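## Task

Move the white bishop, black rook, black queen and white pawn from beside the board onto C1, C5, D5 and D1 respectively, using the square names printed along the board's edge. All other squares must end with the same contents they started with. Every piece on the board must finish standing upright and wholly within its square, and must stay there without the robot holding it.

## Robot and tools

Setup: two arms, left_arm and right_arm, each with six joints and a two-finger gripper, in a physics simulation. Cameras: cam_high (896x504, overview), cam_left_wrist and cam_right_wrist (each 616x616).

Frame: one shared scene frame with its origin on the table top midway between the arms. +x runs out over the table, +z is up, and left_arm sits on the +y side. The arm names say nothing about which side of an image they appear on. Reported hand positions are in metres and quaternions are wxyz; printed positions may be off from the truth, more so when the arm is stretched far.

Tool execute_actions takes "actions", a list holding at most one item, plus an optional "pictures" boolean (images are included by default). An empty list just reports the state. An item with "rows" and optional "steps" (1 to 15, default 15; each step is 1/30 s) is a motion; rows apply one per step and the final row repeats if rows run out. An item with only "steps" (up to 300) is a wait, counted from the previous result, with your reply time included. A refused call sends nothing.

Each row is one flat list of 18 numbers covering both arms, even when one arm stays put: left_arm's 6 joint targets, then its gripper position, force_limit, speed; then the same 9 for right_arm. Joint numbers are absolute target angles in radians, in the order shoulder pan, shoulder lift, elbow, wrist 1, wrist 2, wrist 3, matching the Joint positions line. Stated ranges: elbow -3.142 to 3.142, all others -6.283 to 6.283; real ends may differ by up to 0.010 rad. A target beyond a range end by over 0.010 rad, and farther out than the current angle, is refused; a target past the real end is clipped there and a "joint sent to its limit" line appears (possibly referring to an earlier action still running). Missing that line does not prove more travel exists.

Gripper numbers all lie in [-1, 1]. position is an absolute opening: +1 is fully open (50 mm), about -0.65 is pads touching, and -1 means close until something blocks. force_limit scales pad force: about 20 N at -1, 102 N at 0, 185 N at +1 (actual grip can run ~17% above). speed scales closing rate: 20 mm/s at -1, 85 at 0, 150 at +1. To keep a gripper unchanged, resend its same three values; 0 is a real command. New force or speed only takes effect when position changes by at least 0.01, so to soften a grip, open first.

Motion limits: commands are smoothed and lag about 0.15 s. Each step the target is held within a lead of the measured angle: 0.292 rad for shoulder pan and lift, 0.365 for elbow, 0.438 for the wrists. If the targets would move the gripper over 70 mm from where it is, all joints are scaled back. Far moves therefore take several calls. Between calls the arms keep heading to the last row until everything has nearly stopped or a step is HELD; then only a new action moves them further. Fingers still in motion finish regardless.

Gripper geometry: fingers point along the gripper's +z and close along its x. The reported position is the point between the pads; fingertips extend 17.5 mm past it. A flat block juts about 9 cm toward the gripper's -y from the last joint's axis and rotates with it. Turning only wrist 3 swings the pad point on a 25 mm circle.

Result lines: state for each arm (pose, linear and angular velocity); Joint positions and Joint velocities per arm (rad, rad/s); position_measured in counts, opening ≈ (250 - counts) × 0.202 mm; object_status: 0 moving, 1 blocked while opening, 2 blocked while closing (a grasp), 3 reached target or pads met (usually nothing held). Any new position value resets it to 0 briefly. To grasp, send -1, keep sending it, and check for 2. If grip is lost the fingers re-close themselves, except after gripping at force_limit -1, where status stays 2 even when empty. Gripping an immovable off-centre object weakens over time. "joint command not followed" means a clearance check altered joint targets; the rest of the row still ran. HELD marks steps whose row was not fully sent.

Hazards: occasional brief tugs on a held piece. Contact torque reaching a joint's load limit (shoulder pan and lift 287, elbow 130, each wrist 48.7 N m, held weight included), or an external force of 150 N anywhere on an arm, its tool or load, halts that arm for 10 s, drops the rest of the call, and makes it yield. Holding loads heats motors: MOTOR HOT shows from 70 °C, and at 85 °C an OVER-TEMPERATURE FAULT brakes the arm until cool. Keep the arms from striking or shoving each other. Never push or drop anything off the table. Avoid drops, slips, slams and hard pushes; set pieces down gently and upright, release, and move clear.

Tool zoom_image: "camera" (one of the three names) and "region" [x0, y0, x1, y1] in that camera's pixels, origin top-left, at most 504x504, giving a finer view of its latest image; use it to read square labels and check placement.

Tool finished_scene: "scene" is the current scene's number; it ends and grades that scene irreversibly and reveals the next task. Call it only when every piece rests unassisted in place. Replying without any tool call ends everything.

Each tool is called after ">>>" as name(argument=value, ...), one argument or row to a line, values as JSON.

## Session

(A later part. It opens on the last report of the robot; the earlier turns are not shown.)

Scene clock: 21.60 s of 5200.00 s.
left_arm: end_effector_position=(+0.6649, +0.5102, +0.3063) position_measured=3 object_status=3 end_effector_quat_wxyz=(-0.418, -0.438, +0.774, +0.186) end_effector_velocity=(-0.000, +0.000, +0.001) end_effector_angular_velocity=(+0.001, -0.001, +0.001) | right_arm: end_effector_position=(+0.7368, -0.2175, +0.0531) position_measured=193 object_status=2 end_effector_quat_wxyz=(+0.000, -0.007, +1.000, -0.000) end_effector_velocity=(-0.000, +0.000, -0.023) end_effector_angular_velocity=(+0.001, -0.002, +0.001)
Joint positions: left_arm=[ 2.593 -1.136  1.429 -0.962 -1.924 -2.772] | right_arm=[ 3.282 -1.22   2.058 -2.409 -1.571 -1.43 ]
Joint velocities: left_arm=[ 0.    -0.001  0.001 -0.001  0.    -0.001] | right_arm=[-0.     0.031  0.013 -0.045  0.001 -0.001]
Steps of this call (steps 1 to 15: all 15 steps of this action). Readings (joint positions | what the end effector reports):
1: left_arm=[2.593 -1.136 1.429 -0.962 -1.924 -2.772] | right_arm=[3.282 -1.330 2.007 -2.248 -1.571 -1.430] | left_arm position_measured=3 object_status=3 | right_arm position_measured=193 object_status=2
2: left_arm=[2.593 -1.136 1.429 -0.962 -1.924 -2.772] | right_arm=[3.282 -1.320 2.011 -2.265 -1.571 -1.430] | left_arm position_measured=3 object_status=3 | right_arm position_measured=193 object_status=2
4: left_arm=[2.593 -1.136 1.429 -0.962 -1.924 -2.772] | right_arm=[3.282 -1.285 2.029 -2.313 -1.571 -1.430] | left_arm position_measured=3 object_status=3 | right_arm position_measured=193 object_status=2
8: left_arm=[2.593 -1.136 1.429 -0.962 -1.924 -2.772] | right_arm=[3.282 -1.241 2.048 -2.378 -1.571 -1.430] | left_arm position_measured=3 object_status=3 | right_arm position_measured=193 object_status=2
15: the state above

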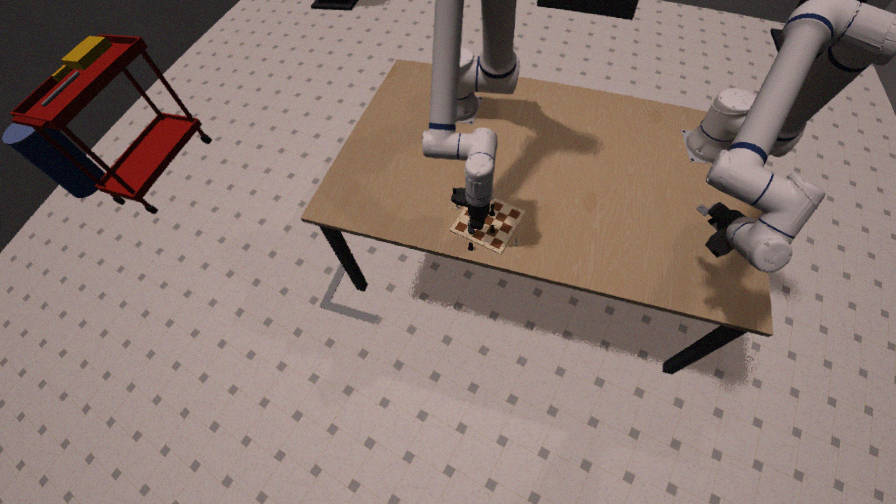

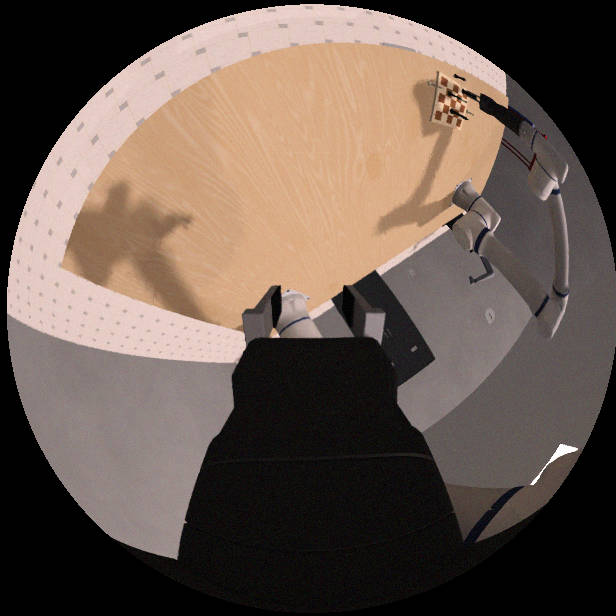

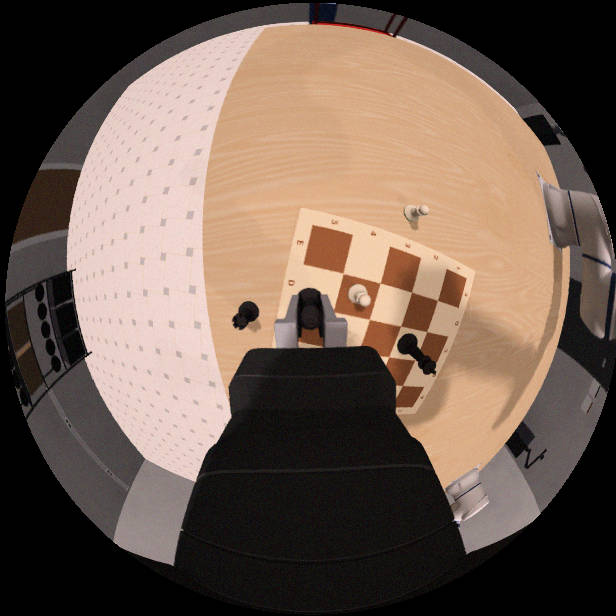

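>>> execute_actions(
  actions=[
    {"rows":[[2.593,-1.136,1.429,-0.962,-1.924,-2.772,1,0,0,3.2738,-1.2175,2.0851,-2.4385,-1.571,-1.438,-1,0.6,0]]},
  ],
  pictures=false,
)

>>> execute_actions(
  actions=[
    {"rows":[[2.593,-1.136,1.429,-0.962,-1.924,-2.772,1,0,0,3.2738,-1.2175,2.0851,-2.4385,-1.571,-1.438,0.1,0.6,-0.5]]},
  ],
)

>>> execute_actions(
  actions=[
    {"rows":[[2.593,-1.136,1.429,-0.962,-1.924,-2.772,1,0,0,3.2738,-1.3235,2.0395,-2.287,-1.571,-1.438,0.1,0.6,-0.5]]},
  ],
)

>>> execute_actions(
  actions=[
    {"rows":[[2.593,-1.136,1.429,-0.962,-1.924,-2.772,1,0,0,3.2945,-1.217,1.8875,-2.2415,-1.571,-1.418,0.7,0.6,0]]},
  ],
  pictures=false,
)

>>> execute_actions(
  actions=[
    {"rows":[[2.593,-1.136,1.429,-0.962,-1.924,-2.772,1,0,0,3.2945,-1.109,1.9352,-2.397,-1.571,-1.418,0.7,0.6,0]]},
  ],
)

Scene clock: 28.17 s of 5200.00 s.
left_arm: end_effector_position=(+0.6649, +0.5102, +0.3063) position_measured=3 object_status=3 end_effector_quat_wxyz=(-0.418, -0.438, +0.774, +0.186) end_effector_velocity=(-0.000, +0.000, +0.001) end_effector_angular_velocity=(-0.000, -0.001, -0.000) | right_arm: end_effector_position=(+0.7280, -0.2244, +0.0414) position_measured=193 object_status=2 end_effector_quat_wxyz=(+0.000, -0.007, +1.000, -0.000) end_effector_velocity=(-0.003, -0.001, -0.003) end_effector_angular_velocity=(+0.000, +0.001, +0.000)
Joint positions: left_arm=[ 2.593 -1.136  1.429 -0.962 -1.924 -2.772] | right_arm=[ 3.274 -1.217  2.084 -2.438 -1.571 -1.438]
Joint velocities: left_arm=[ 0.    -0.001 -0.     0.     0.     0.   ] | right_arm=[-0.002  0.     0.007 -0.005  0.    -0.002]
Steps of this call (steps 1 to 15: the robot went on to your last target; steps 16 to 90: nothing new was sent; then 3.07 s passed at rest; steps 91 to 105: all 15 steps of this action). Readings (joint positions | what the end effector reports):
91: left_arm=[2.593 -1.136 1.429 -0.962 -1.924 -2.772] | right_arm=[3.282 -1.216 2.060 -2.415 -1.571 -1.430] | left_arm position_measured=3 object_status=3 | right_arm position_measured=193 object_status=2
92: left_arm=[2.593 -1.136 1.429 -0.962 -1.924 -2.772] | right_arm=[3.281 -1.216 2.063 -2.419 -1.571 -1.431] | left_arm position_measured=3 object_status=3 | right_arm position_measured=193 object_status=2
94: left_arm=[2.593 -1.136 1.429 -0.962 -1.924 -2.772] | right_arm=[3.278 -1.216 2.073 -2.427 -1.571 -1.434] | left_arm position_measured=3 object_status=3 | right_arm position_measured=193 object_status=2
98: left_arm=[2.593 -1.136 1.429 -0.962 -1.924 -2.772] | right_arm=[3.275 -1.217 2.081 -2.434 -1.571 -1.437] | left_arm position_measured=3 object_status=3 | right_arm position_measured=193 object_status=2
105: the state above

Scene clock: 28.67 s of 5200.00 s.
left_arm: end_effector_position=(+0.6649, +0.5102, +0.3063) position_measured=3 object_status=3 end_effector_quat_wxyz=(-0.418, -0.438, +0.774, +0.186) end_effector_velocity=(+0.000, +0.001, +0.000) end_effector_angular_velocity=(-0.000, -0.001, +0.001) | right_arm: end_effector_position=(+0.7277, -0.2246, +0.0412) position_measured=138 object_status=3 end_effector_quat_wxyz=(+0.000, -0.007, +1.000, -0.000) end_effector_velocity=(-0.000, -0.000, -0.001) end_effector_angular_velocity=(-0.000, +0.001, +0.000)
Joint positions: left_arm=[ 2.593 -1.136  1.429 -0.962 -1.924 -2.772] | right_arm=[ 3.274 -1.217  2.085 -2.438 -1.571 -1.438]
Joint velocities: left_arm=[ 0.001 -0.001  0.    -0.     0.     0.   ] | right_arm=[-0.     0.002 -0.    -0.     0.    -0.   ]
Steps of this call (steps 1 to 15: all 15 steps of this action). Readings (joint positions | what the end effector reports):
1: left_arm=[2.593 -1.136 1.429 -0.962 -1.924 -2.772] | right_arm=[3.274 -1.217 2.085 -2.438 -1.571 -1.438] | left_arm position_measured=3 object_status=3 | right_arm position_measured=191 object_status=0
2: left_arm=[2.593 -1.136 1.429 -0.962 -1.924 -2.772] | right_arm=[3.274 -1.217 2.085 -2.438 -1.571 -1.438] | left_arm position_measured=3 object_status=3 | right_arm position_measured=183 object_status=0
4: left_arm=[2.593 -1.136 1.429 -0.962 -1.924 -2.772] | right_arm=[3.274 -1.217 2.085 -2.438 -1.571 -1.438] | left_arm position_measured=3 object_status=3 | right_arm position_measured=166 object_status=0
8: left_arm=[2.593 -1.136 1.429 -0.962 -1.924 -2.772] | right_arm=[3.274 -1.217 2.085 -2.438 -1.571 -1.438] | left_arm position_measured=3 object_status=3 | right_arm position_measured=138 object_status=0
15: the state above

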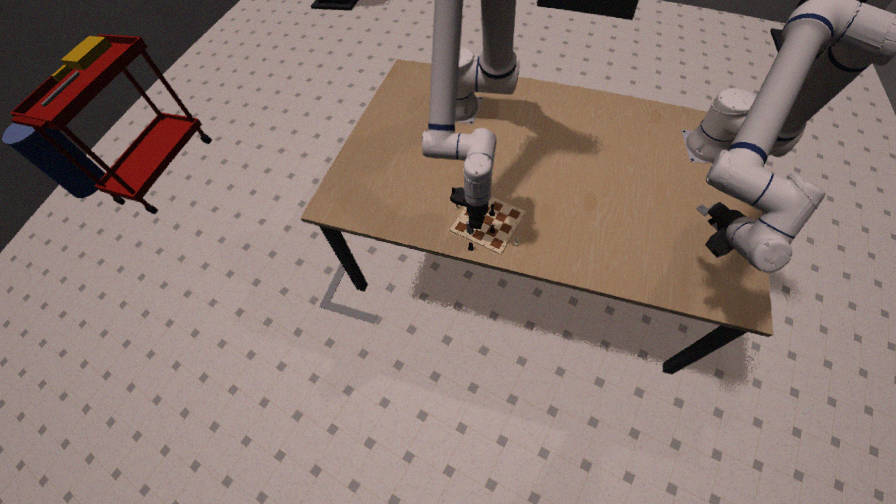

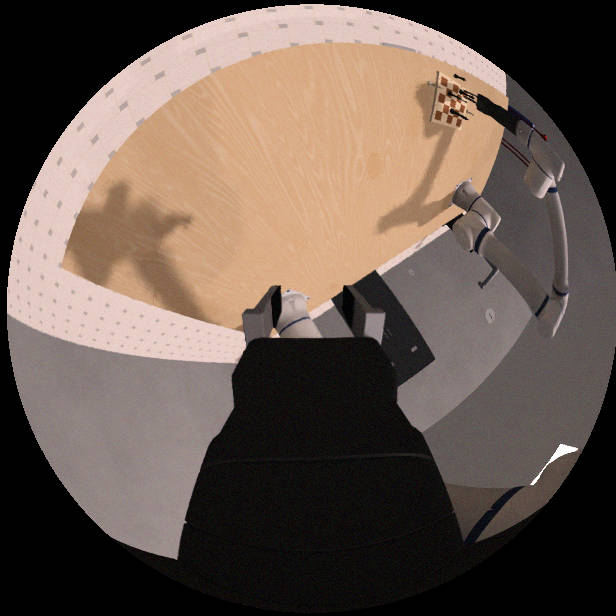

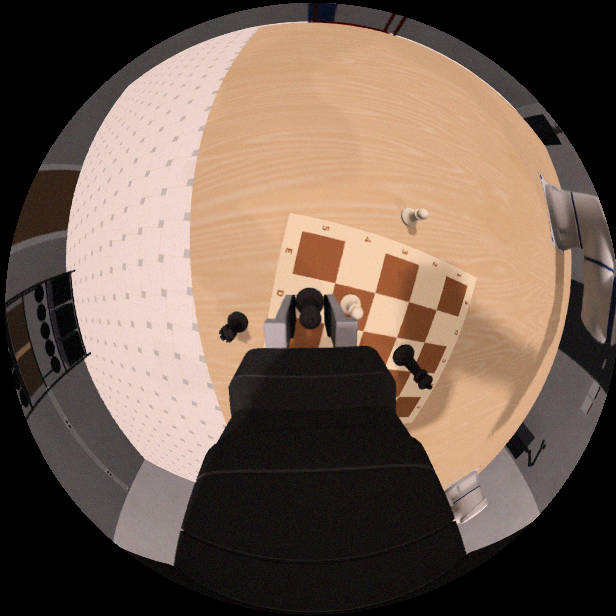

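Scene clock: 29.17 s of 5200.00 s.
left_arm: end_effector_position=(+0.6649, +0.5102, +0.3063) position_measured=3 object_status=3 end_effector_quat_wxyz=(-0.418, -0.438, +0.774, +0.186) end_effector_velocity=(-0.000, -0.001, -0.001) end_effector_angular_velocity=(+0.000, +0.002, -0.003) | right_arm: end_effector_position=(+0.7272, -0.2247, +0.1185) position_measured=138 object_status=3 end_effector_quat_wxyz=(+0.000, -0.007, +1.000, -0.000) end_effector_velocity=(-0.001, -0.000, +0.021) end_effector_angular_velocity=(+0.000, -0.001, +0.000)
Joint positions: left_arm=[ 2.593 -1.136  1.429 -0.962 -1.924 -2.772] | right_arm=[ 3.274 -1.32   2.041 -2.292 -1.571 -1.438]
Joint velocities: left_arm=[-0.002  0.002  0.     0.001  0.     0.001] | right_arm=[-0.    -0.027 -0.012  0.038  0.    -0.   ]
Steps of this call (steps 1 to 15: all 15 steps of this action). Readings (joint positions | what the end effector reports):
1: left_arm=[2.593 -1.136 1.429 -0.962 -1.924 -2.772] | right_arm=[3.274 -1.218 2.085 -2.438 -1.571 -1.438] | left_arm position_measured=3 object_status=3 | right_arm position_measured=138 object_status=3
2: left_arm=[2.593 -1.136 1.429 -0.962 -1.924 -2.772] | right_arm=[3.274 -1.228 2.082 -2.423 -1.571 -1.438] | left_arm position_measured=3 object_status=3 | right_arm position_measured=138 object_status=3
4: left_arm=[2.593 -1.136 1.429 -0.962 -1.924 -2.772] | right_arm=[3.274 -1.264 2.065 -2.374 -1.571 -1.438] | left_arm position_measured=3 object_status=3 | right_arm position_measured=138 object_status=3
8: left_arm=[2.593 -1.136 1.429 -0.962 -1.924 -2.772] | right_arm=[3.274 -1.302 2.049 -2.318 -1.571 -1.438] | left_arm position_measured=3 object_status=3 | right_arm position_measured=138 object_status=3
15: the state above

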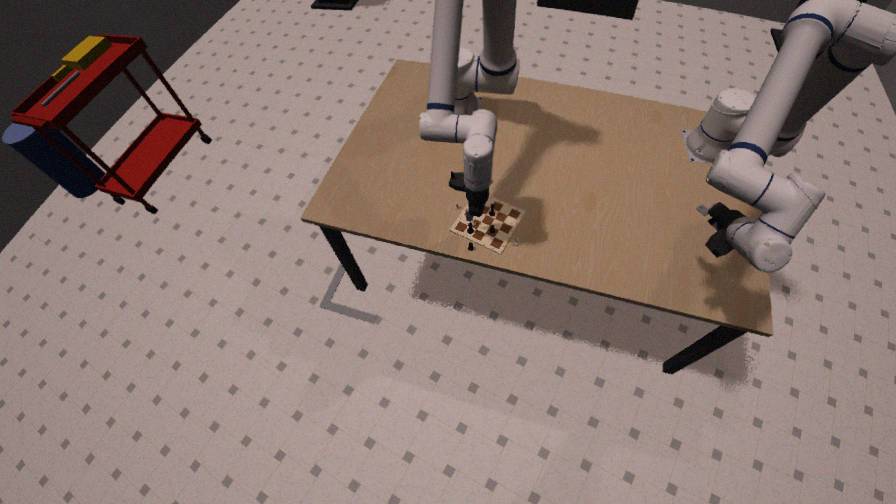

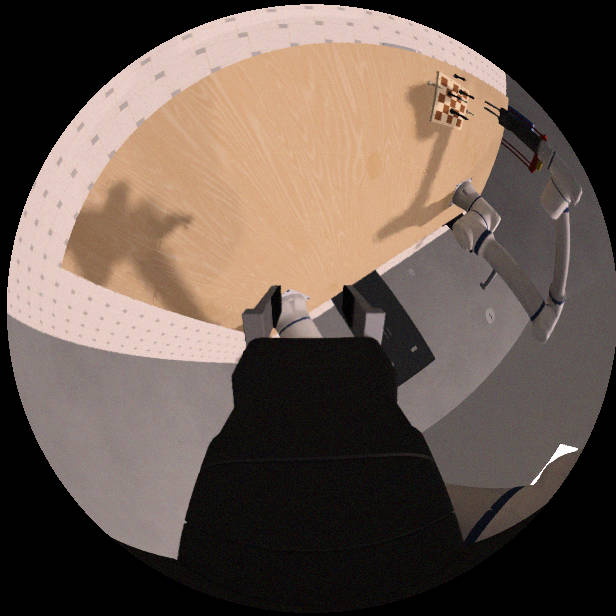

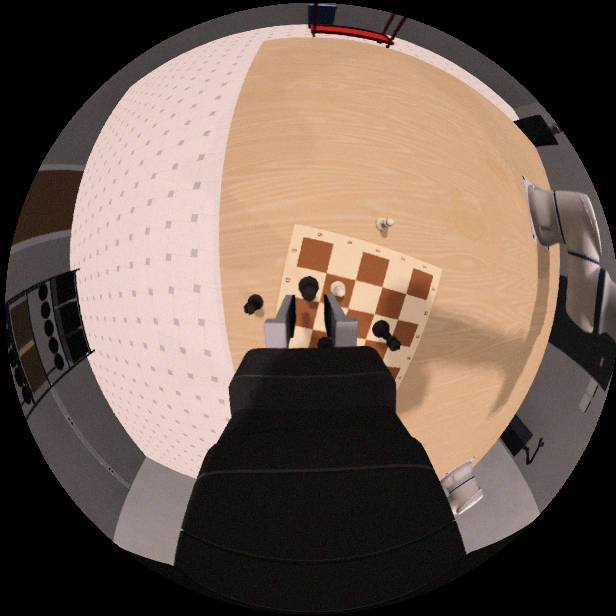

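Scene clock: 29.67 s of 5200.00 s.
left_arm: end_effector_position=(+0.6649, +0.5102, +0.3063) position_measured=3 object_status=3 end_effector_quat_wxyz=(-0.418, -0.438, +0.774, +0.186) end_effector_velocity=(+0.000, +0.000, +0.000) end_effector_angular_velocity=(-0.000, -0.000, +0.001) | right_arm: end_effector_position=(+0.7969, -0.1988, +0.1218) position_measured=48 object_status=3 end_effector_quat_wxyz=(+0.000, -0.007, +1.000, -0.000) end_effector_velocity=(+0.018, +0.007, -0.000) end_effector_angular_velocity=(+0.000, +0.000, +0.000)
Joint positions: left_arm=[ 2.593 -1.136  1.429 -0.962 -1.924 -2.772] | right_arm=[ 3.294 -1.22   1.893 -2.243 -1.571 -1.419]
Joint velocities: left_arm=[ 0.001  0.    -0.001  0.    -0.    -0.   ] | right_arm=[ 0.005  0.027 -0.039  0.012  0.     0.005]
Steps of this call (steps 1 to 15: all 15 steps of this action). Readings (joint positions | what the end effector reports):
1: left_arm=[2.593 -1.136 1.429 -0.962 -1.924 -2.772] | right_arm=[3.274 -1.320 2.040 -2.291 -1.571 -1.438] | left_arm position_measured=3 object_status=3 | right_arm position_measured=134 object_status=0
2: left_arm=[2.593 -1.136 1.429 -0.962 -1.924 -2.772] | right_arm=[3.276 -1.312 2.027 -2.286 -1.571 -1.437] | left_arm position_measured=3 object_status=3 | right_arm position_measured=120 object_status=0
4: left_arm=[2.593 -1.136 1.429 -0.962 -1.924 -2.772] | right_arm=[3.283 -1.276 1.974 -2.269 -1.571 -1.429] | left_arm position_measured=3 object_status=3 | right_arm position_measured=92 object_status=0
8: left_arm=[2.593 -1.136 1.429 -0.962 -1.924 -2.772] | right_arm=[3.290 -1.238 1.918 -2.251 -1.571 -1.422] | left_arm position_measured=3 object_status=3 | right_arm position_measured=48 object_status=0
15: the state above

Scene clock: 30.17 s of 5200.00 s.
left_arm: end_effector_position=(+0.6649, +0.5102, +0.3063) position_measured=3 object_status=3 end_effector_quat_wxyz=(-0.418, -0.438, +0.774, +0.186) end_effector_velocity=(-0.000, -0.000, -0.001) end_effector_angular_velocity=(+0.001, +0.001, +0.000) | right_arm: end_effector_position=(+0.7999, -0.1978, +0.0337) position_measured=48 object_status=3 end_effector_quat_wxyz=(+0.000, -0.007, +1.000, -0.000) end_effector_velocity=(-0.002, +0.000, -0.027) end_effector_angular_velocity=(+0.000, +0.003, +0.000)
Joint positions: left_arm=[ 2.593 -1.136  1.429 -0.962 -1.924 -2.772] | right_arm=[ 3.294 -1.113  1.934 -2.391 -1.571 -1.418]
Joint velocities: left_arm=[-0.     0.001  0.001 -0.    -0.    -0.001] | right_arm=[ 0.     0.033  0.012 -0.042  0.001  0.   ]
Steps of this call (steps 1 to 15: all 15 steps of this action). Readings (joint positions | what the end effector reports):
1: left_arm=[2.593 -1.136 1.429 -0.962 -1.924 -2.772] | right_arm=[3.294 -1.219 1.892 -2.243 -1.571 -1.419] | left_arm position_measured=3 object_status=3 | right_arm position_measured=48 object_status=3
2: left_arm=[2.593 -1.136 1.429 -0.962 -1.924 -2.772] | right_arm=[3.294 -1.209 1.894 -2.258 -1.571 -1.418] | left_arm position_measured=3 object_status=3 | right_arm position_measured=48 object_status=3
4: left_arm=[2.593 -1.136 1.429 -0.962 -1.924 -2.772] | right_arm=[3.294 -1.176 1.909 -2.302 -1.571 -1.418] | left_arm position_measured=3 object_status=3 | right_arm position_measured=48 object_status=3
8: left_arm=[2.593 -1.136 1.429 -0.962 -1.924 -2.772] | right_arm=[3.294 -1.133 1.925 -2.363 -1.571 -1.418] | left_arm position_measured=3 object_status=3 | right_arm position_measured=48 object_status=3
15: the state above

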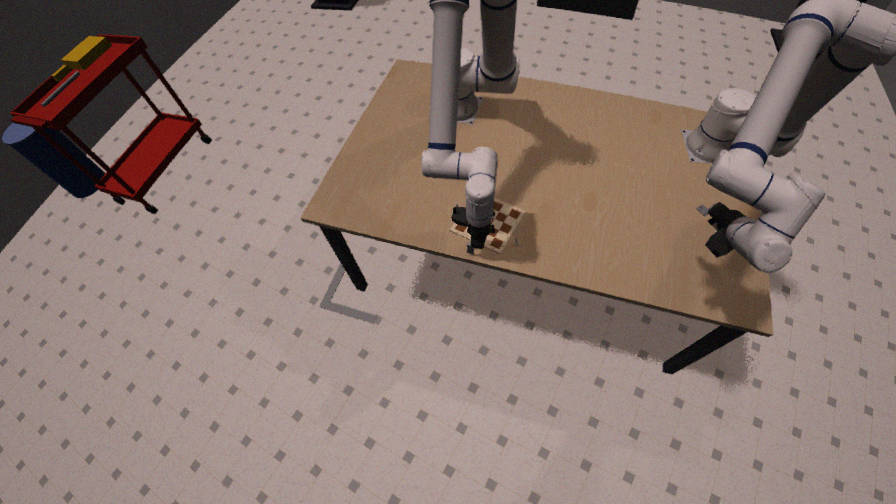

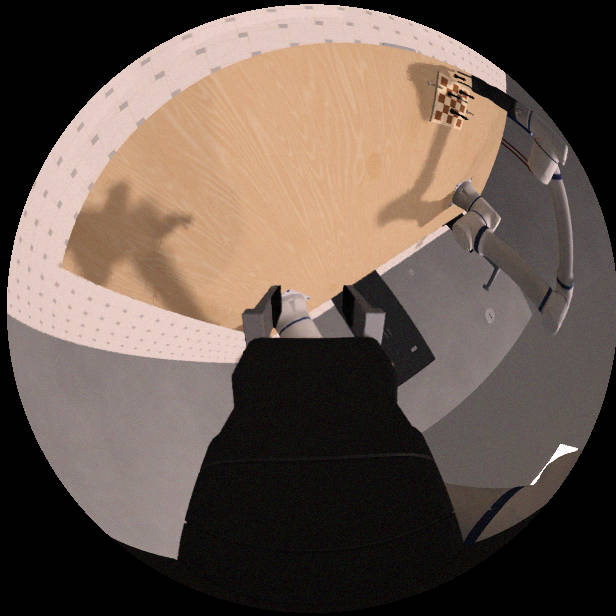

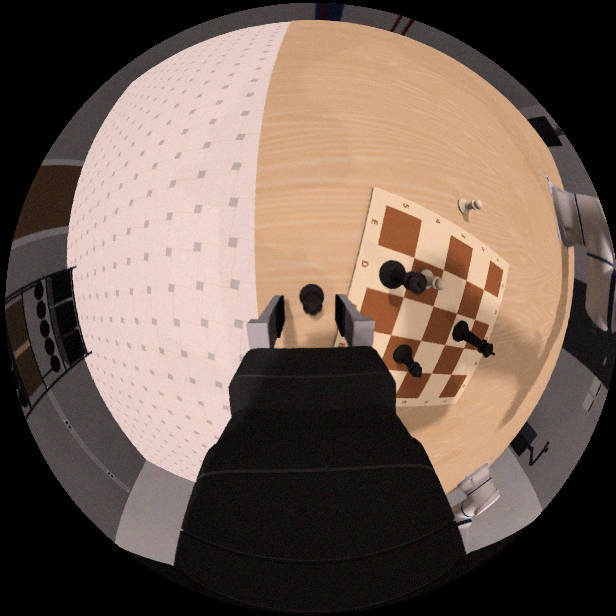

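>>> execute_actions(
  actions=[
    {"rows":[[2.593,-1.136,1.429,-0.962,-1.924,-2.772,1,0,0,3.2875,-1.114,1.9425,-2.3995,-1.571,-1.425,-1,0.6,0]]},
  ],
  pictures=false,
)

>>> execute_actions(
  actions=[
    {"steps":8},
  ],
  pictures=false,
)

>>> execute_actions(
  actions=[
    {"rows":[[2.593,-1.136,1.429,-0.962,-1.924,-2.772,1,0,0,3.2945,-1.217,1.8875,-2.2415,-1.571,-1.418,-1,0.6,0]]},
  ],
  pictures=false,
)

>>> execute_actions(
  actions=[
    {"rows":[[2.593,-1.136,1.429,-0.962,-1.924,-2.772,1,0,0,3.326,-1.29,1.997,-2.278,-1.571,-1.386,-1,0.6,0]]},
  ],
  pictures=false,
)

>>> execute_actions(
  actions=[
    {"rows":[[2.593,-1.136,1.429,-0.962,-1.924,-2.772,1,0,0,3.326,-1.1808,2.045,-2.435,-1.571,-1.386,-1,0.6,0]]},
  ],
)

Scene clock: 35.50 s of 5200.00 s.
left_arm: end_effector_position=(+0.6649, +0.5102, +0.3063) position_measured=3 object_status=3 end_effector_quat_wxyz=(-0.418, -0.438, +0.774, +0.186) end_effector_velocity=(-0.001, +0.000, +0.001) end_effector_angular_velocity=(-0.000, +0.000, +0.000) | right_arm: end_effector_position=(+0.7982, -0.2034, +0.0309) position_measured=194 object_status=0 end_effector_quat_wxyz=(+0.000, -0.007, +1.000, -0.000) end_effector_velocity=(+0.000, -0.001, +0.001) end_effector_angular_velocity=(+0.000, -0.001, +0.001)
Joint positions: left_arm=[ 2.593 -1.136  1.429 -0.962 -1.924 -2.772] | right_arm=[ 3.288 -1.114  1.942 -2.399 -1.571 -1.425]
Joint velocities: left_arm=[-0.    -0.001  0.001  0.    -0.    -0.   ] | right_arm=[-0.002 -0.002  0.001 -0.    -0.    -0.003]
Steps of this call (steps 1 to 15: the robot went on to your last target; steps 16 to 90: nothing new was sent; then 1.83 s passed at rest; steps 91 to 105: all 15 steps of this action). Readings (joint positions | what the end effector reports):
91: left_arm=[2.593 -1.136 1.429 -0.962 -1.924 -2.772] | right_arm=[3.294 -1.109 1.935 -2.397 -1.571 -1.418] | left_arm position_measured=3 object_status=3 | right_arm position_measured=51 object_status=0
92: left_arm=[2.593 -1.136 1.429 -0.962 -1.924 -2.772] | right_arm=[3.294 -1.109 1.936 -2.397 -1.571 -1.419] | left_arm position_measured=3 object_status=3 | right_arm position_measured=65 object_status=0
94: left_arm=[2.593 -1.136 1.429 -0.962 -1.924 -2.772] | right_arm=[3.291 -1.111 1.939 -2.398 -1.571 -1.421] | left_arm position_measured=3 object_status=3 | right_arm position_measured=93 object_status=0
98: left_arm=[2.593 -1.136 1.429 -0.962 -1.924 -2.772] | right_arm=[3.289 -1.113 1.941 -2.399 -1.571 -1.424] | left_arm position_measured=3 object_status=3 | right_arm position_measured=149 object_status=0
105: the state above

Scene clock: 35.77 s of 5200.00 s.
left_arm: end_effector_position=(+0.6649, +0.5102, +0.3063) position_measured=3 object_status=3 end_effector_quat_wxyz=(-0.418, -0.438, +0.774, +0.186) end_effector_velocity=(+0.000, +0.001, +0.001) end_effector_angular_velocity=(+0.000, -0.001, +0.002) | right_arm: end_effector_position=(+0.7982, -0.2035, +0.0309) position_measured=194 object_status=2 end_effector_quat_wxyz=(+0.000, -0.007, +1.000, -0.000) end_effector_velocity=(+0.001, +0.000, +0.000) end_effector_angular_velocity=(+0.000, -0.001, +0.000)
Joint positions: left_arm=[ 2.593 -1.136  1.429 -0.962 -1.924 -2.772] | right_arm=[ 3.288 -1.114  1.942 -2.399 -1.571 -1.425]
Joint velocities: left_arm=[ 0.001 -0.001 -0.    -0.    -0.    -0.001] | right_arm=[-0.     0.001 -0.002  0.     0.    -0.   ]
Steps of this call (steps 1 to 8: the robot went on to your last target). Readings (joint positions | what the end effector reports):
1: left_arm=[2.593 -1.136 1.429 -0.962 -1.924 -2.772] | right_arm=[3.288 -1.114 1.942 -2.399 -1.571 -1.425] | left_arm position_measured=3 object_status=3 | right_arm position_measured=194 object_status=0
2: left_arm=[2.593 -1.136 1.429 -0.962 -1.924 -2.772] | right_arm=[3.288 -1.114 1.942 -2.399 -1.571 -1.425] | left_arm position_measured=3 object_status=3 | right_arm position_measured=194 object_status=0
4: left_arm=[2.593 -1.136 1.429 -0.962 -1.924 -2.772] | right_arm=[3.288 -1.114 1.942 -2.399 -1.571 -1.425] | left_arm position_measured=3 object_status=3 | right_arm position_measured=194 object_status=2
8: the state above

Scene clock: 36.27 s of 5200.00 s.
left_arm: end_effector_position=(+0.6649, +0.5102, +0.3063) position_measured=3 object_status=3 end_effector_quat_wxyz=(-0.418, -0.438, +0.774, +0.186) end_effector_velocity=(-0.000, -0.000, -0.001) end_effector_angular_velocity=(+0.001, +0.001, +0.000) | right_arm: end_effector_position=(+0.7994, -0.1981, +0.1185) position_measured=194 object_status=2 end_effector_quat_wxyz=(+0.000, -0.007, +1.000, -0.000) end_effector_velocity=(-0.002, +0.001, +0.026) end_effector_angular_velocity=(-0.000, -0.001, +0.000)
Joint positions: left_arm=[ 2.593 -1.136  1.429 -0.962 -1.924 -2.772] | right_arm=[ 3.294 -1.213  1.89  -2.247 -1.571 -1.418]
Joint velocities: left_arm=[-0.     0.     0.001  0.    -0.    -0.001] | right_arm=[ 0.002 -0.029 -0.014  0.043 -0.     0.002]
Steps of this call (steps 1 to 15: all 15 steps of this action). Readings (joint positions | what the end effector reports):
1: left_arm=[2.593 -1.136 1.429 -0.962 -1.924 -2.772] | right_arm=[3.288 -1.114 1.942 -2.399 -1.571 -1.425] | left_arm position_measured=3 object_status=3 | right_arm position_measured=194 object_status=2
2: left_arm=[2.593 -1.136 1.429 -0.962 -1.924 -2.772] | right_arm=[3.288 -1.124 1.939 -2.383 -1.571 -1.425] | left_arm position_measured=3 object_status=3 | right_arm position_measured=194 object_status=2
4: left_arm=[2.593 -1.136 1.429 -0.962 -1.924 -2.772] | right_arm=[3.290 -1.155 1.920 -2.338 -1.571 -1.422] | left_arm position_measured=3 object_status=3 | right_arm position_measured=194 object_status=2
8: left_arm=[2.593 -1.136 1.429 -0.962 -1.924 -2.772] | right_arm=[3.293 -1.195 1.900 -2.276 -1.571 -1.420] | left_arm position_measured=3 object_status=3 | right_arm position_measured=194 object_status=2
15: the state above

Scene clock: 36.77 s of 5200.00 s.
left_arm: end_effector_position=(+0.6649, +0.5102, +0.3063) position_measured=3 object_status=3 end_effector_quat_wxyz=(-0.418, -0.438, +0.774, +0.186) end_effector_velocity=(+0.001, +0.000, -0.000) end_effector_angular_velocity=(+0.001, -0.001, +0.001) | right_arm: end_effector_position=(+0.7365, -0.1861, +0.1198) position_measured=194 object_status=2 end_effector_quat_wxyz=(+0.000, -0.007, +1.000, -0.000) end_effector_velocity=(-0.014, +0.003, -0.000) end_effector_angular_velocity=(-0.000, -0.001, +0.000)
Joint positions: left_arm=[ 2.593 -1.136  1.429 -0.962 -1.924 -2.772] | right_arm=[ 3.325 -1.288  1.994 -2.277 -1.571 -1.387]
Joint velocities: left_arm=[ 0.001  0.    -0.001 -0.001  0.    -0.002] | right_arm=[ 0.007 -0.017  0.023 -0.007 -0.     0.007]
Steps of this call (steps 1 to 15: all 15 steps of this action). Readings (joint positions | what the end effector reports):
1: left_arm=[2.593 -1.136 1.429 -0.962 -1.924 -2.772] | right_arm=[3.294 -1.214 1.889 -2.246 -1.571 -1.418] | left_arm position_measured=3 object_status=3 | right_arm position_measured=194 object_status=2
2: left_arm=[2.593 -1.136 1.429 -0.962 -1.924 -2.772] | right_arm=[3.298 -1.223 1.901 -2.249 -1.571 -1.414] | left_arm position_measured=3 object_status=3 | right_arm position_measured=194 object_status=2
4: left_arm=[2.593 -1.136 1.429 -0.962 -1.924 -2.772] | right_arm=[3.310 -1.251 1.942 -2.261 -1.571 -1.403] | left_arm position_measured=3 object_status=3 | right_arm position_measured=194 object_status=2
8: left_arm=[2.593 -1.136 1.429 -0.962 -1.924 -2.772] | right_arm=[3.320 -1.276 1.977 -2.272 -1.571 -1.392] | left_arm position_measured=3 object_status=3 | right_arm position_measured=194 object_status=2
15: the state above

Scene clock: 37.27 s of 5200.00 s.
left_arm: end_effector_position=(+0.6649, +0.5102, +0.3063) position_measured=3 object_status=3 end_effector_quat_wxyz=(-0.418, -0.438, +0.774, +0.186) end_effector_velocity=(-0.000, +0.000, -0.001) end_effector_angular_velocity=(+0.001, +0.001, +0.000) | right_arm: end_effector_position=(+0.7347, -0.1858, +0.0372) position_measured=194 object_status=2 end_effector_quat_wxyz=(+0.000, -0.007, +1.000, -0.000) end_effector_velocity=(-0.002, -0.000, -0.022) end_effector_angular_velocity=(+0.000, +0.000, -0.000)
Joint positions: left_arm=[ 2.593 -1.136  1.429 -0.962 -1.924 -2.772] | right_arm=[ 3.326 -1.185  2.043 -2.43  -1.571 -1.386]
Joint velocities: left_arm=[ 0.     0.     0.001 -0.     0.    -0.   ] | right_arm=[ 0.     0.029  0.013 -0.042  0.     0.   ]
Steps of this call (steps 1 to 15: all 15 steps of this action). Readings (joint positions | what the end effector reports):
1: left_arm=[2.593 -1.136 1.429 -0.962 -1.924 -2.772] | right_arm=[3.325 -1.288 1.995 -2.278 -1.571 -1.387] | left_arm position_measured=3 object_status=3 | right_arm position_measured=194 object_status=2
2: left_arm=[2.593 -1.136 1.429 -0.962 -1.924 -2.772] | right_arm=[3.326 -1.279 1.999 -2.294 -1.571 -1.387] | left_arm position_measured=3 object_status=3 | right_arm position_measured=194 object_status=2
4: left_arm=[2.593 -1.136 1.429 -0.962 -1.924 -2.772] | right_arm=[3.326 -1.244 2.016 -2.341 -1.571 -1.386] | left_arm position_measured=3 object_status=3 | right_arm position_measured=194 object_status=2
8: left_arm=[2.593 -1.136 1.429 -0.962 -1.924 -2.772] | right_arm=[3.326 -1.204 2.034 -2.402 -1.571 -1.386] | left_arm position_measured=3 object_status=3 | right_arm position_measured=194 object_status=2
15: the state above

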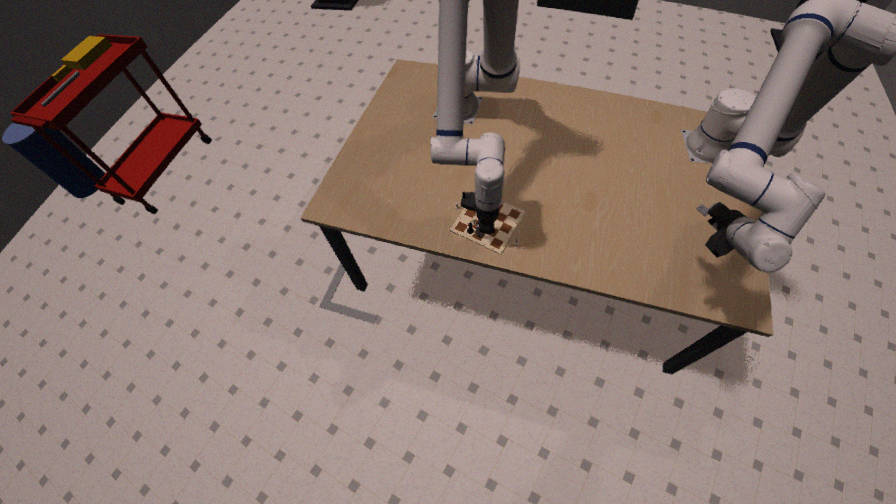

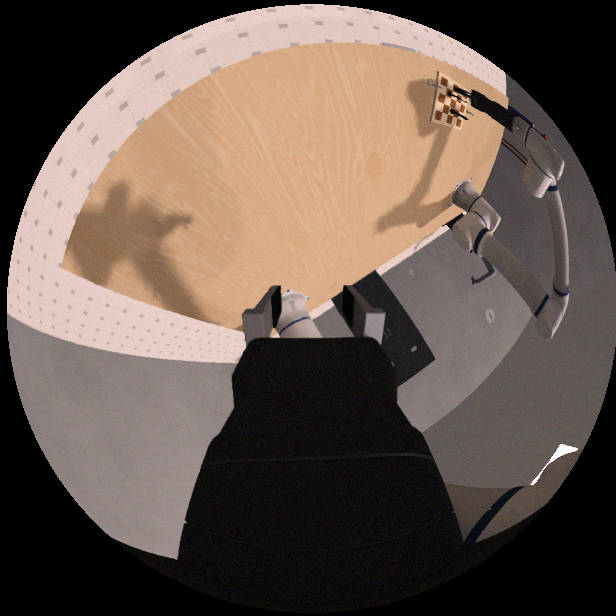

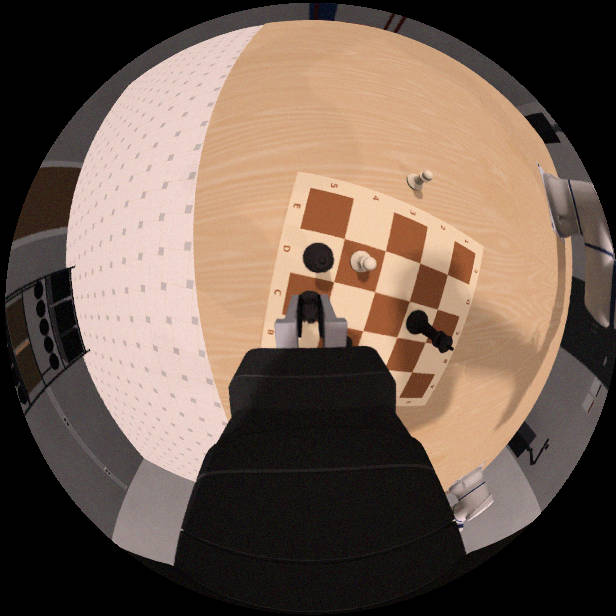

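>>> execute_actions(
  actions=[
    {"rows":[[2.593,-1.136,1.429,-0.962,-1.924,-2.772,1,0,0,3.326,-1.1808,2.045,-2.435,-1.571,-1.386,0.1,0.6,-0.5]]},
  ],
  pictures=false,
)

>>> execute_actions(
  actions=[
    {"rows":[[2.593,-1.136,1.429,-0.962,-1.924,-2.772,1,0,0,3.326,-1.29,1.997,-2.278,-1.571,-1.386,0.1,0.6,-0.5]]},
  ],
  pictures=false,
)

>>> execute_actions(
  actions=[
    {"rows":[[2.593,-1.136,1.429,-0.962,-1.924,-2.772,1,0,0,3.5079,-1.1963,1.8604,-2.235,-1.571,-1.204,0.7,0.6,0]]},
  ],
  pictures=false,
)

>>> execute_actions(
  actions=[
    {"rows":[[2.593,-1.136,1.429,-0.962,-1.924,-2.772,1,0,0,3.5079,-1.0948,1.9064,-2.3825,-1.571,-1.204,0.7,0.6,0]]},
  ],
)

Scene clock: 45.33 s of 5200.00 s.
left_arm: end_effector_position=(+0.6649, +0.5102, +0.3063) position_measured=3 object_status=3 end_effector_quat_wxyz=(-0.418, -0.438, +0.774, +0.186) end_effector_velocity=(-0.001, -0.000, -0.001) end_effector_angular_velocity=(-0.000, +0.002, -0.001) | right_arm: end_effector_position=(+0.7344, -0.1858, +0.0342) position_measured=138 object_status=3 end_effector_quat_wxyz=(-0.000, -0.007, +1.000, -0.000) end_effector_velocity=(-0.000, -0.000, +0.000) end_effector_angular_velocity=(-0.000, -0.001, +0.000)
Joint positions: left_arm=[ 2.593 -1.136  1.429 -0.962 -1.924 -2.772] | right_arm=[ 3.326 -1.181  2.045 -2.435 -1.571 -1.386]
Joint velocities: left_arm=[-0.001  0.001  0.001 -0.    -0.     0.001] | right_arm=[ 0.    -0.001  0.    -0.    -0.    -0.   ]
Steps of this call (steps 1 to 15: the robot went on to your last target; steps 16 to 90: nothing new was sent; then 4.57 s passed at rest; steps 91 to 105: all 15 steps of this action). Readings (joint positions | what the end effector reports):
91: left_arm=[2.593 -1.136 1.429 -0.962 -1.924 -2.772] | right_arm=[3.326 -1.181 2.045 -2.435 -1.571 -1.386] | left_arm position_measured=3 object_status=3 | right_arm position_measured=192 object_status=0
92: left_arm=[2.593 -1.136 1.429 -0.962 -1.924 -2.772] | right_arm=[3.326 -1.180 2.045 -2.435 -1.571 -1.386] | left_arm position_measured=3 object_status=3 | right_arm position_measured=184 object_status=0
94: left_arm=[2.593 -1.136 1.429 -0.962 -1.924 -2.772] | right_arm=[3.326 -1.180 2.046 -2.434 -1.571 -1.386] | left_arm position_measured=3 object_status=3 | right_arm position_measured=166 object_status=0
98: left_arm=[2.593 -1.136 1.429 -0.962 -1.924 -2.772] | right_arm=[3.326 -1.180 2.045 -2.435 -1.571 -1.386] | left_arm position_measured=3 object_status=3 | right_arm position_measured=138 object_status=0
105: the state above

Scene clock: 45.83 s of 5200.00 s.
left_arm: end_effector_position=(+0.6649, +0.5102, +0.3063) position_measured=3 object_status=3 end_effector_quat_wxyz=(-0.418, -0.438, +0.774, +0.186) end_effector_velocity=(-0.000, -0.002, +0.001) end_effector_angular_velocity=(+0.000, -0.001, -0.002) | right_arm: end_effector_position=(+0.7346, -0.1858, +0.1167) position_measured=138 object_status=3 end_effector_quat_wxyz=(+0.000, -0.007, +1.000, -0.000) end_effector_velocity=(-0.000, +0.000, +0.024) end_effector_angular_velocity=(+0.001, -0.002, +0.000)
Joint positions: left_arm=[ 2.593 -1.136  1.429 -0.962 -1.924 -2.772] | right_arm=[ 3.326 -1.286  1.999 -2.283 -1.571 -1.386]
Joint velocities: left_arm=[-0.003 -0.    -0.001  0.001 -0.    -0.001] | right_arm=[ 0.    -0.029 -0.014  0.041  0.    -0.   ]
Steps of this call (steps 1 to 15: all 15 steps of this action). Readings (joint positions | what the end effector reports):
1: left_arm=[2.593 -1.136 1.429 -0.962 -1.924 -2.772] | right_arm=[3.326 -1.181 2.045 -2.435 -1.571 -1.386] | left_arm position_measured=3 object_status=3 | right_arm position_measured=138 object_status=3
2: left_arm=[2.593 -1.136 1.429 -0.962 -1.924 -2.772] | right_arm=[3.326 -1.191 2.041 -2.419 -1.571 -1.386] | left_arm position_measured=3 object_status=3 | right_arm position_measured=138 object_status=3
4: left_arm=[2.593 -1.136 1.429 -0.962 -1.924 -2.772] | right_arm=[3.326 -1.226 2.024 -2.371 -1.571 -1.386] | left_arm position_measured=3 object_status=3 | right_arm position_measured=138 object_status=3
8: left_arm=[2.593 -1.136 1.429 -0.962 -1.924 -2.772] | right_arm=[3.326 -1.267 2.007 -2.311 -1.571 -1.386] | left_arm position_measured=3 object_status=3 | right_arm position_measured=138 object_status=3
15: the state above

Scene clock: 46.33 s of 5200.00 s.
left_arm: end_effector_position=(+0.6649, +0.5102, +0.3063) position_measured=3 object_status=3 end_effector_quat_wxyz=(-0.418, -0.438, +0.774, +0.186) end_effector_velocity=(+0.000, +0.000, -0.001) end_effector_angular_velocity=(+0.002, +0.001, +0.000) | right_arm: end_effector_position=(+0.7324, -0.0531, +0.1201) position_measured=48 object_status=3 end_effector_quat_wxyz=(+0.000, -0.007, +1.000, -0.000) end_effector_velocity=(-0.009, +0.075, -0.001) end_effector_angular_velocity=(-0.001, +0.002, -0.001)
Joint positions: left_arm=[ 2.593 -1.136  1.429 -0.962 -1.924 -2.772] | right_arm=[ 3.496 -1.202  1.87  -2.238 -1.571 -1.216]
Joint velocities: left_arm=[-0.     0.001  0.    -0.     0.    -0.001] | right_arm=[ 0.093  0.048 -0.07   0.024  0.     0.094]
Steps of this call (steps 1 to 15: all 15 steps of this action). Readings (joint positions | what the end effector reports):
1: left_arm=[2.593 -1.136 1.429 -0.962 -1.924 -2.772] | right_arm=[3.326 -1.287 1.998 -2.282 -1.571 -1.386] | left_arm position_measured=3 object_status=3 | right_arm position_measured=134 object_status=0
2: left_arm=[2.593 -1.136 1.429 -0.962 -1.924 -2.772] | right_arm=[3.336 -1.282 1.990 -2.279 -1.571 -1.375] | left_arm position_measured=3 object_status=3 | right_arm position_measured=120 object_status=0
4: left_arm=[2.593 -1.136 1.429 -0.962 -1.924 -2.772] | right_arm=[3.372 -1.265 1.963 -2.270 -1.571 -1.341] | left_arm position_measured=3 object_status=3 | right_arm position_measured=92 object_status=0
8: left_arm=[2.593 -1.136 1.429 -0.962 -1.924 -2.772] | right_arm=[3.435 -1.233 1.916 -2.254 -1.571 -1.277] | left_arm position_measured=3 object_status=3 | right_arm position_measured=48 object_status=0
15: the state above

Scene clock: 46.83 s of 5200.00 s.
left_arm: end_effector_position=(+0.6649, +0.5102, +0.3063) position_measured=3 object_status=3 end_effector_quat_wxyz=(-0.418, -0.438, +0.774, +0.186) end_effector_velocity=(+0.000, +0.000, -0.000) end_effector_angular_velocity=(+0.000, -0.000, +0.000) | right_arm: end_effector_position=(+0.7316, -0.0433, +0.0352) position_measured=48 object_status=3 end_effector_quat_wxyz=(+0.000, -0.007, +1.000, -0.000) end_effector_velocity=(-0.002, +0.001, -0.024) end_effector_angular_velocity=(-0.001, +0.001, -0.000)
Joint positions: left_arm=[ 2.593 -1.136  1.429 -0.962 -1.924 -2.772] | right_arm=[ 3.508 -1.099  1.905 -2.377 -1.571 -1.204]
Joint velocities: left_arm=[ 0.     0.     0.    -0.001  0.    -0.   ] | right_arm=[ 0.002  0.029  0.011 -0.039 -0.     0.003]
Steps of this call (steps 1 to 15: all 15 steps of this action). Readings (joint positions | what the end effector reports):
1: left_arm=[2.593 -1.136 1.429 -0.962 -1.924 -2.772] | right_arm=[3.498 -1.201 1.868 -2.238 -1.571 -1.213] | left_arm position_measured=3 object_status=3 | right_arm position_measured=48 object_status=3
2: left_arm=[2.593 -1.136 1.429 -0.962 -1.924 -2.772] | right_arm=[3.500 -1.190 1.869 -2.253 -1.571 -1.212] | left_arm position_measured=3 object_status=3 | right_arm position_measured=48 object_status=3
4: left_arm=[2.593 -1.136 1.429 -0.962 -1.924 -2.772] | right_arm=[3.503 -1.157 1.884 -2.296 -1.571 -1.209] | left_arm position_measured=3 object_status=3 | right_arm position_measured=48 object_status=3
8: left_arm=[2.593 -1.136 1.429 -0.962 -1.924 -2.772] | right_arm=[3.506 -1.117 1.898 -2.352 -1.571 -1.206] | left_arm position_measured=3 object_status=3 | right_arm position_measured=48 object_status=3
15: the state above

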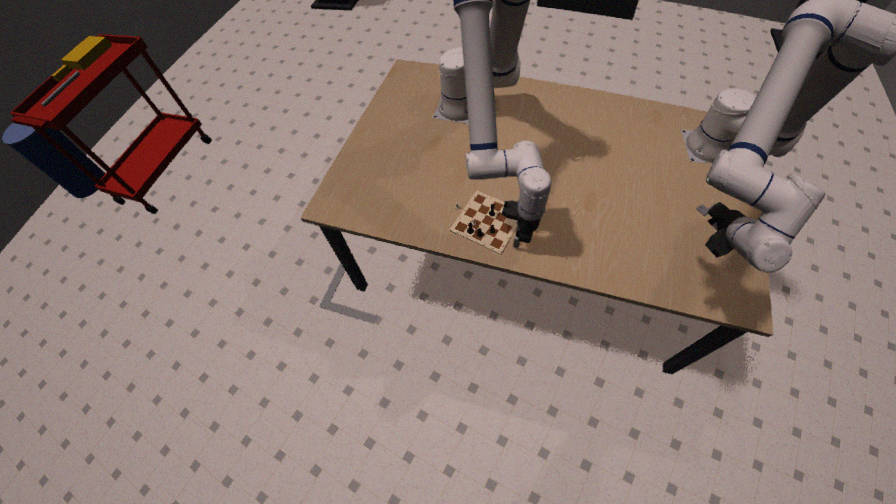

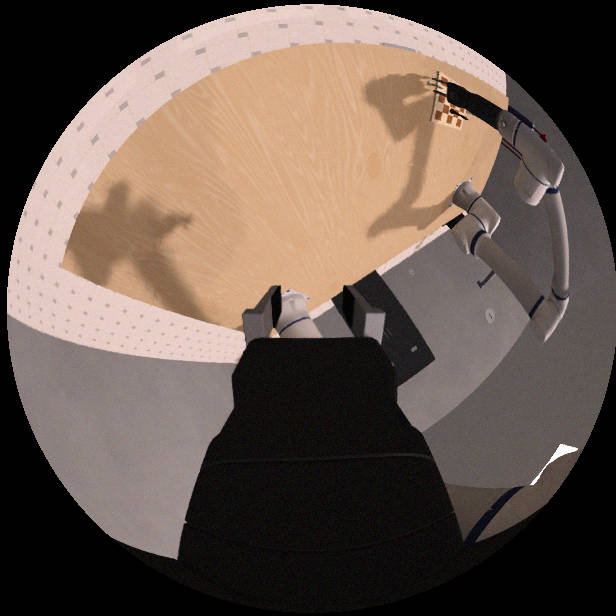

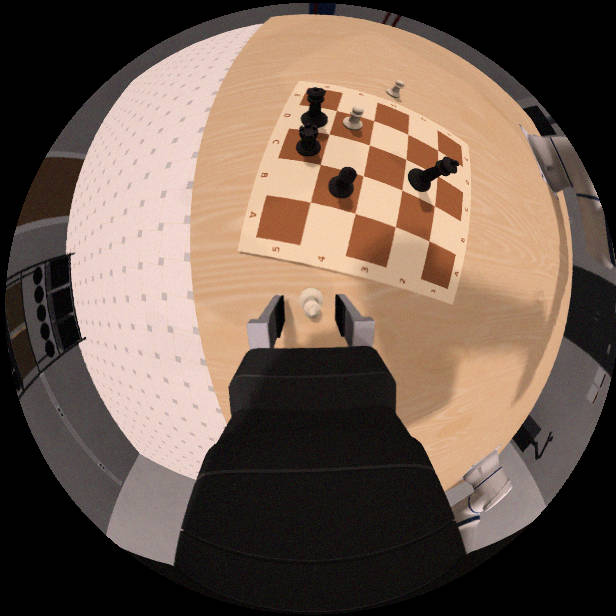

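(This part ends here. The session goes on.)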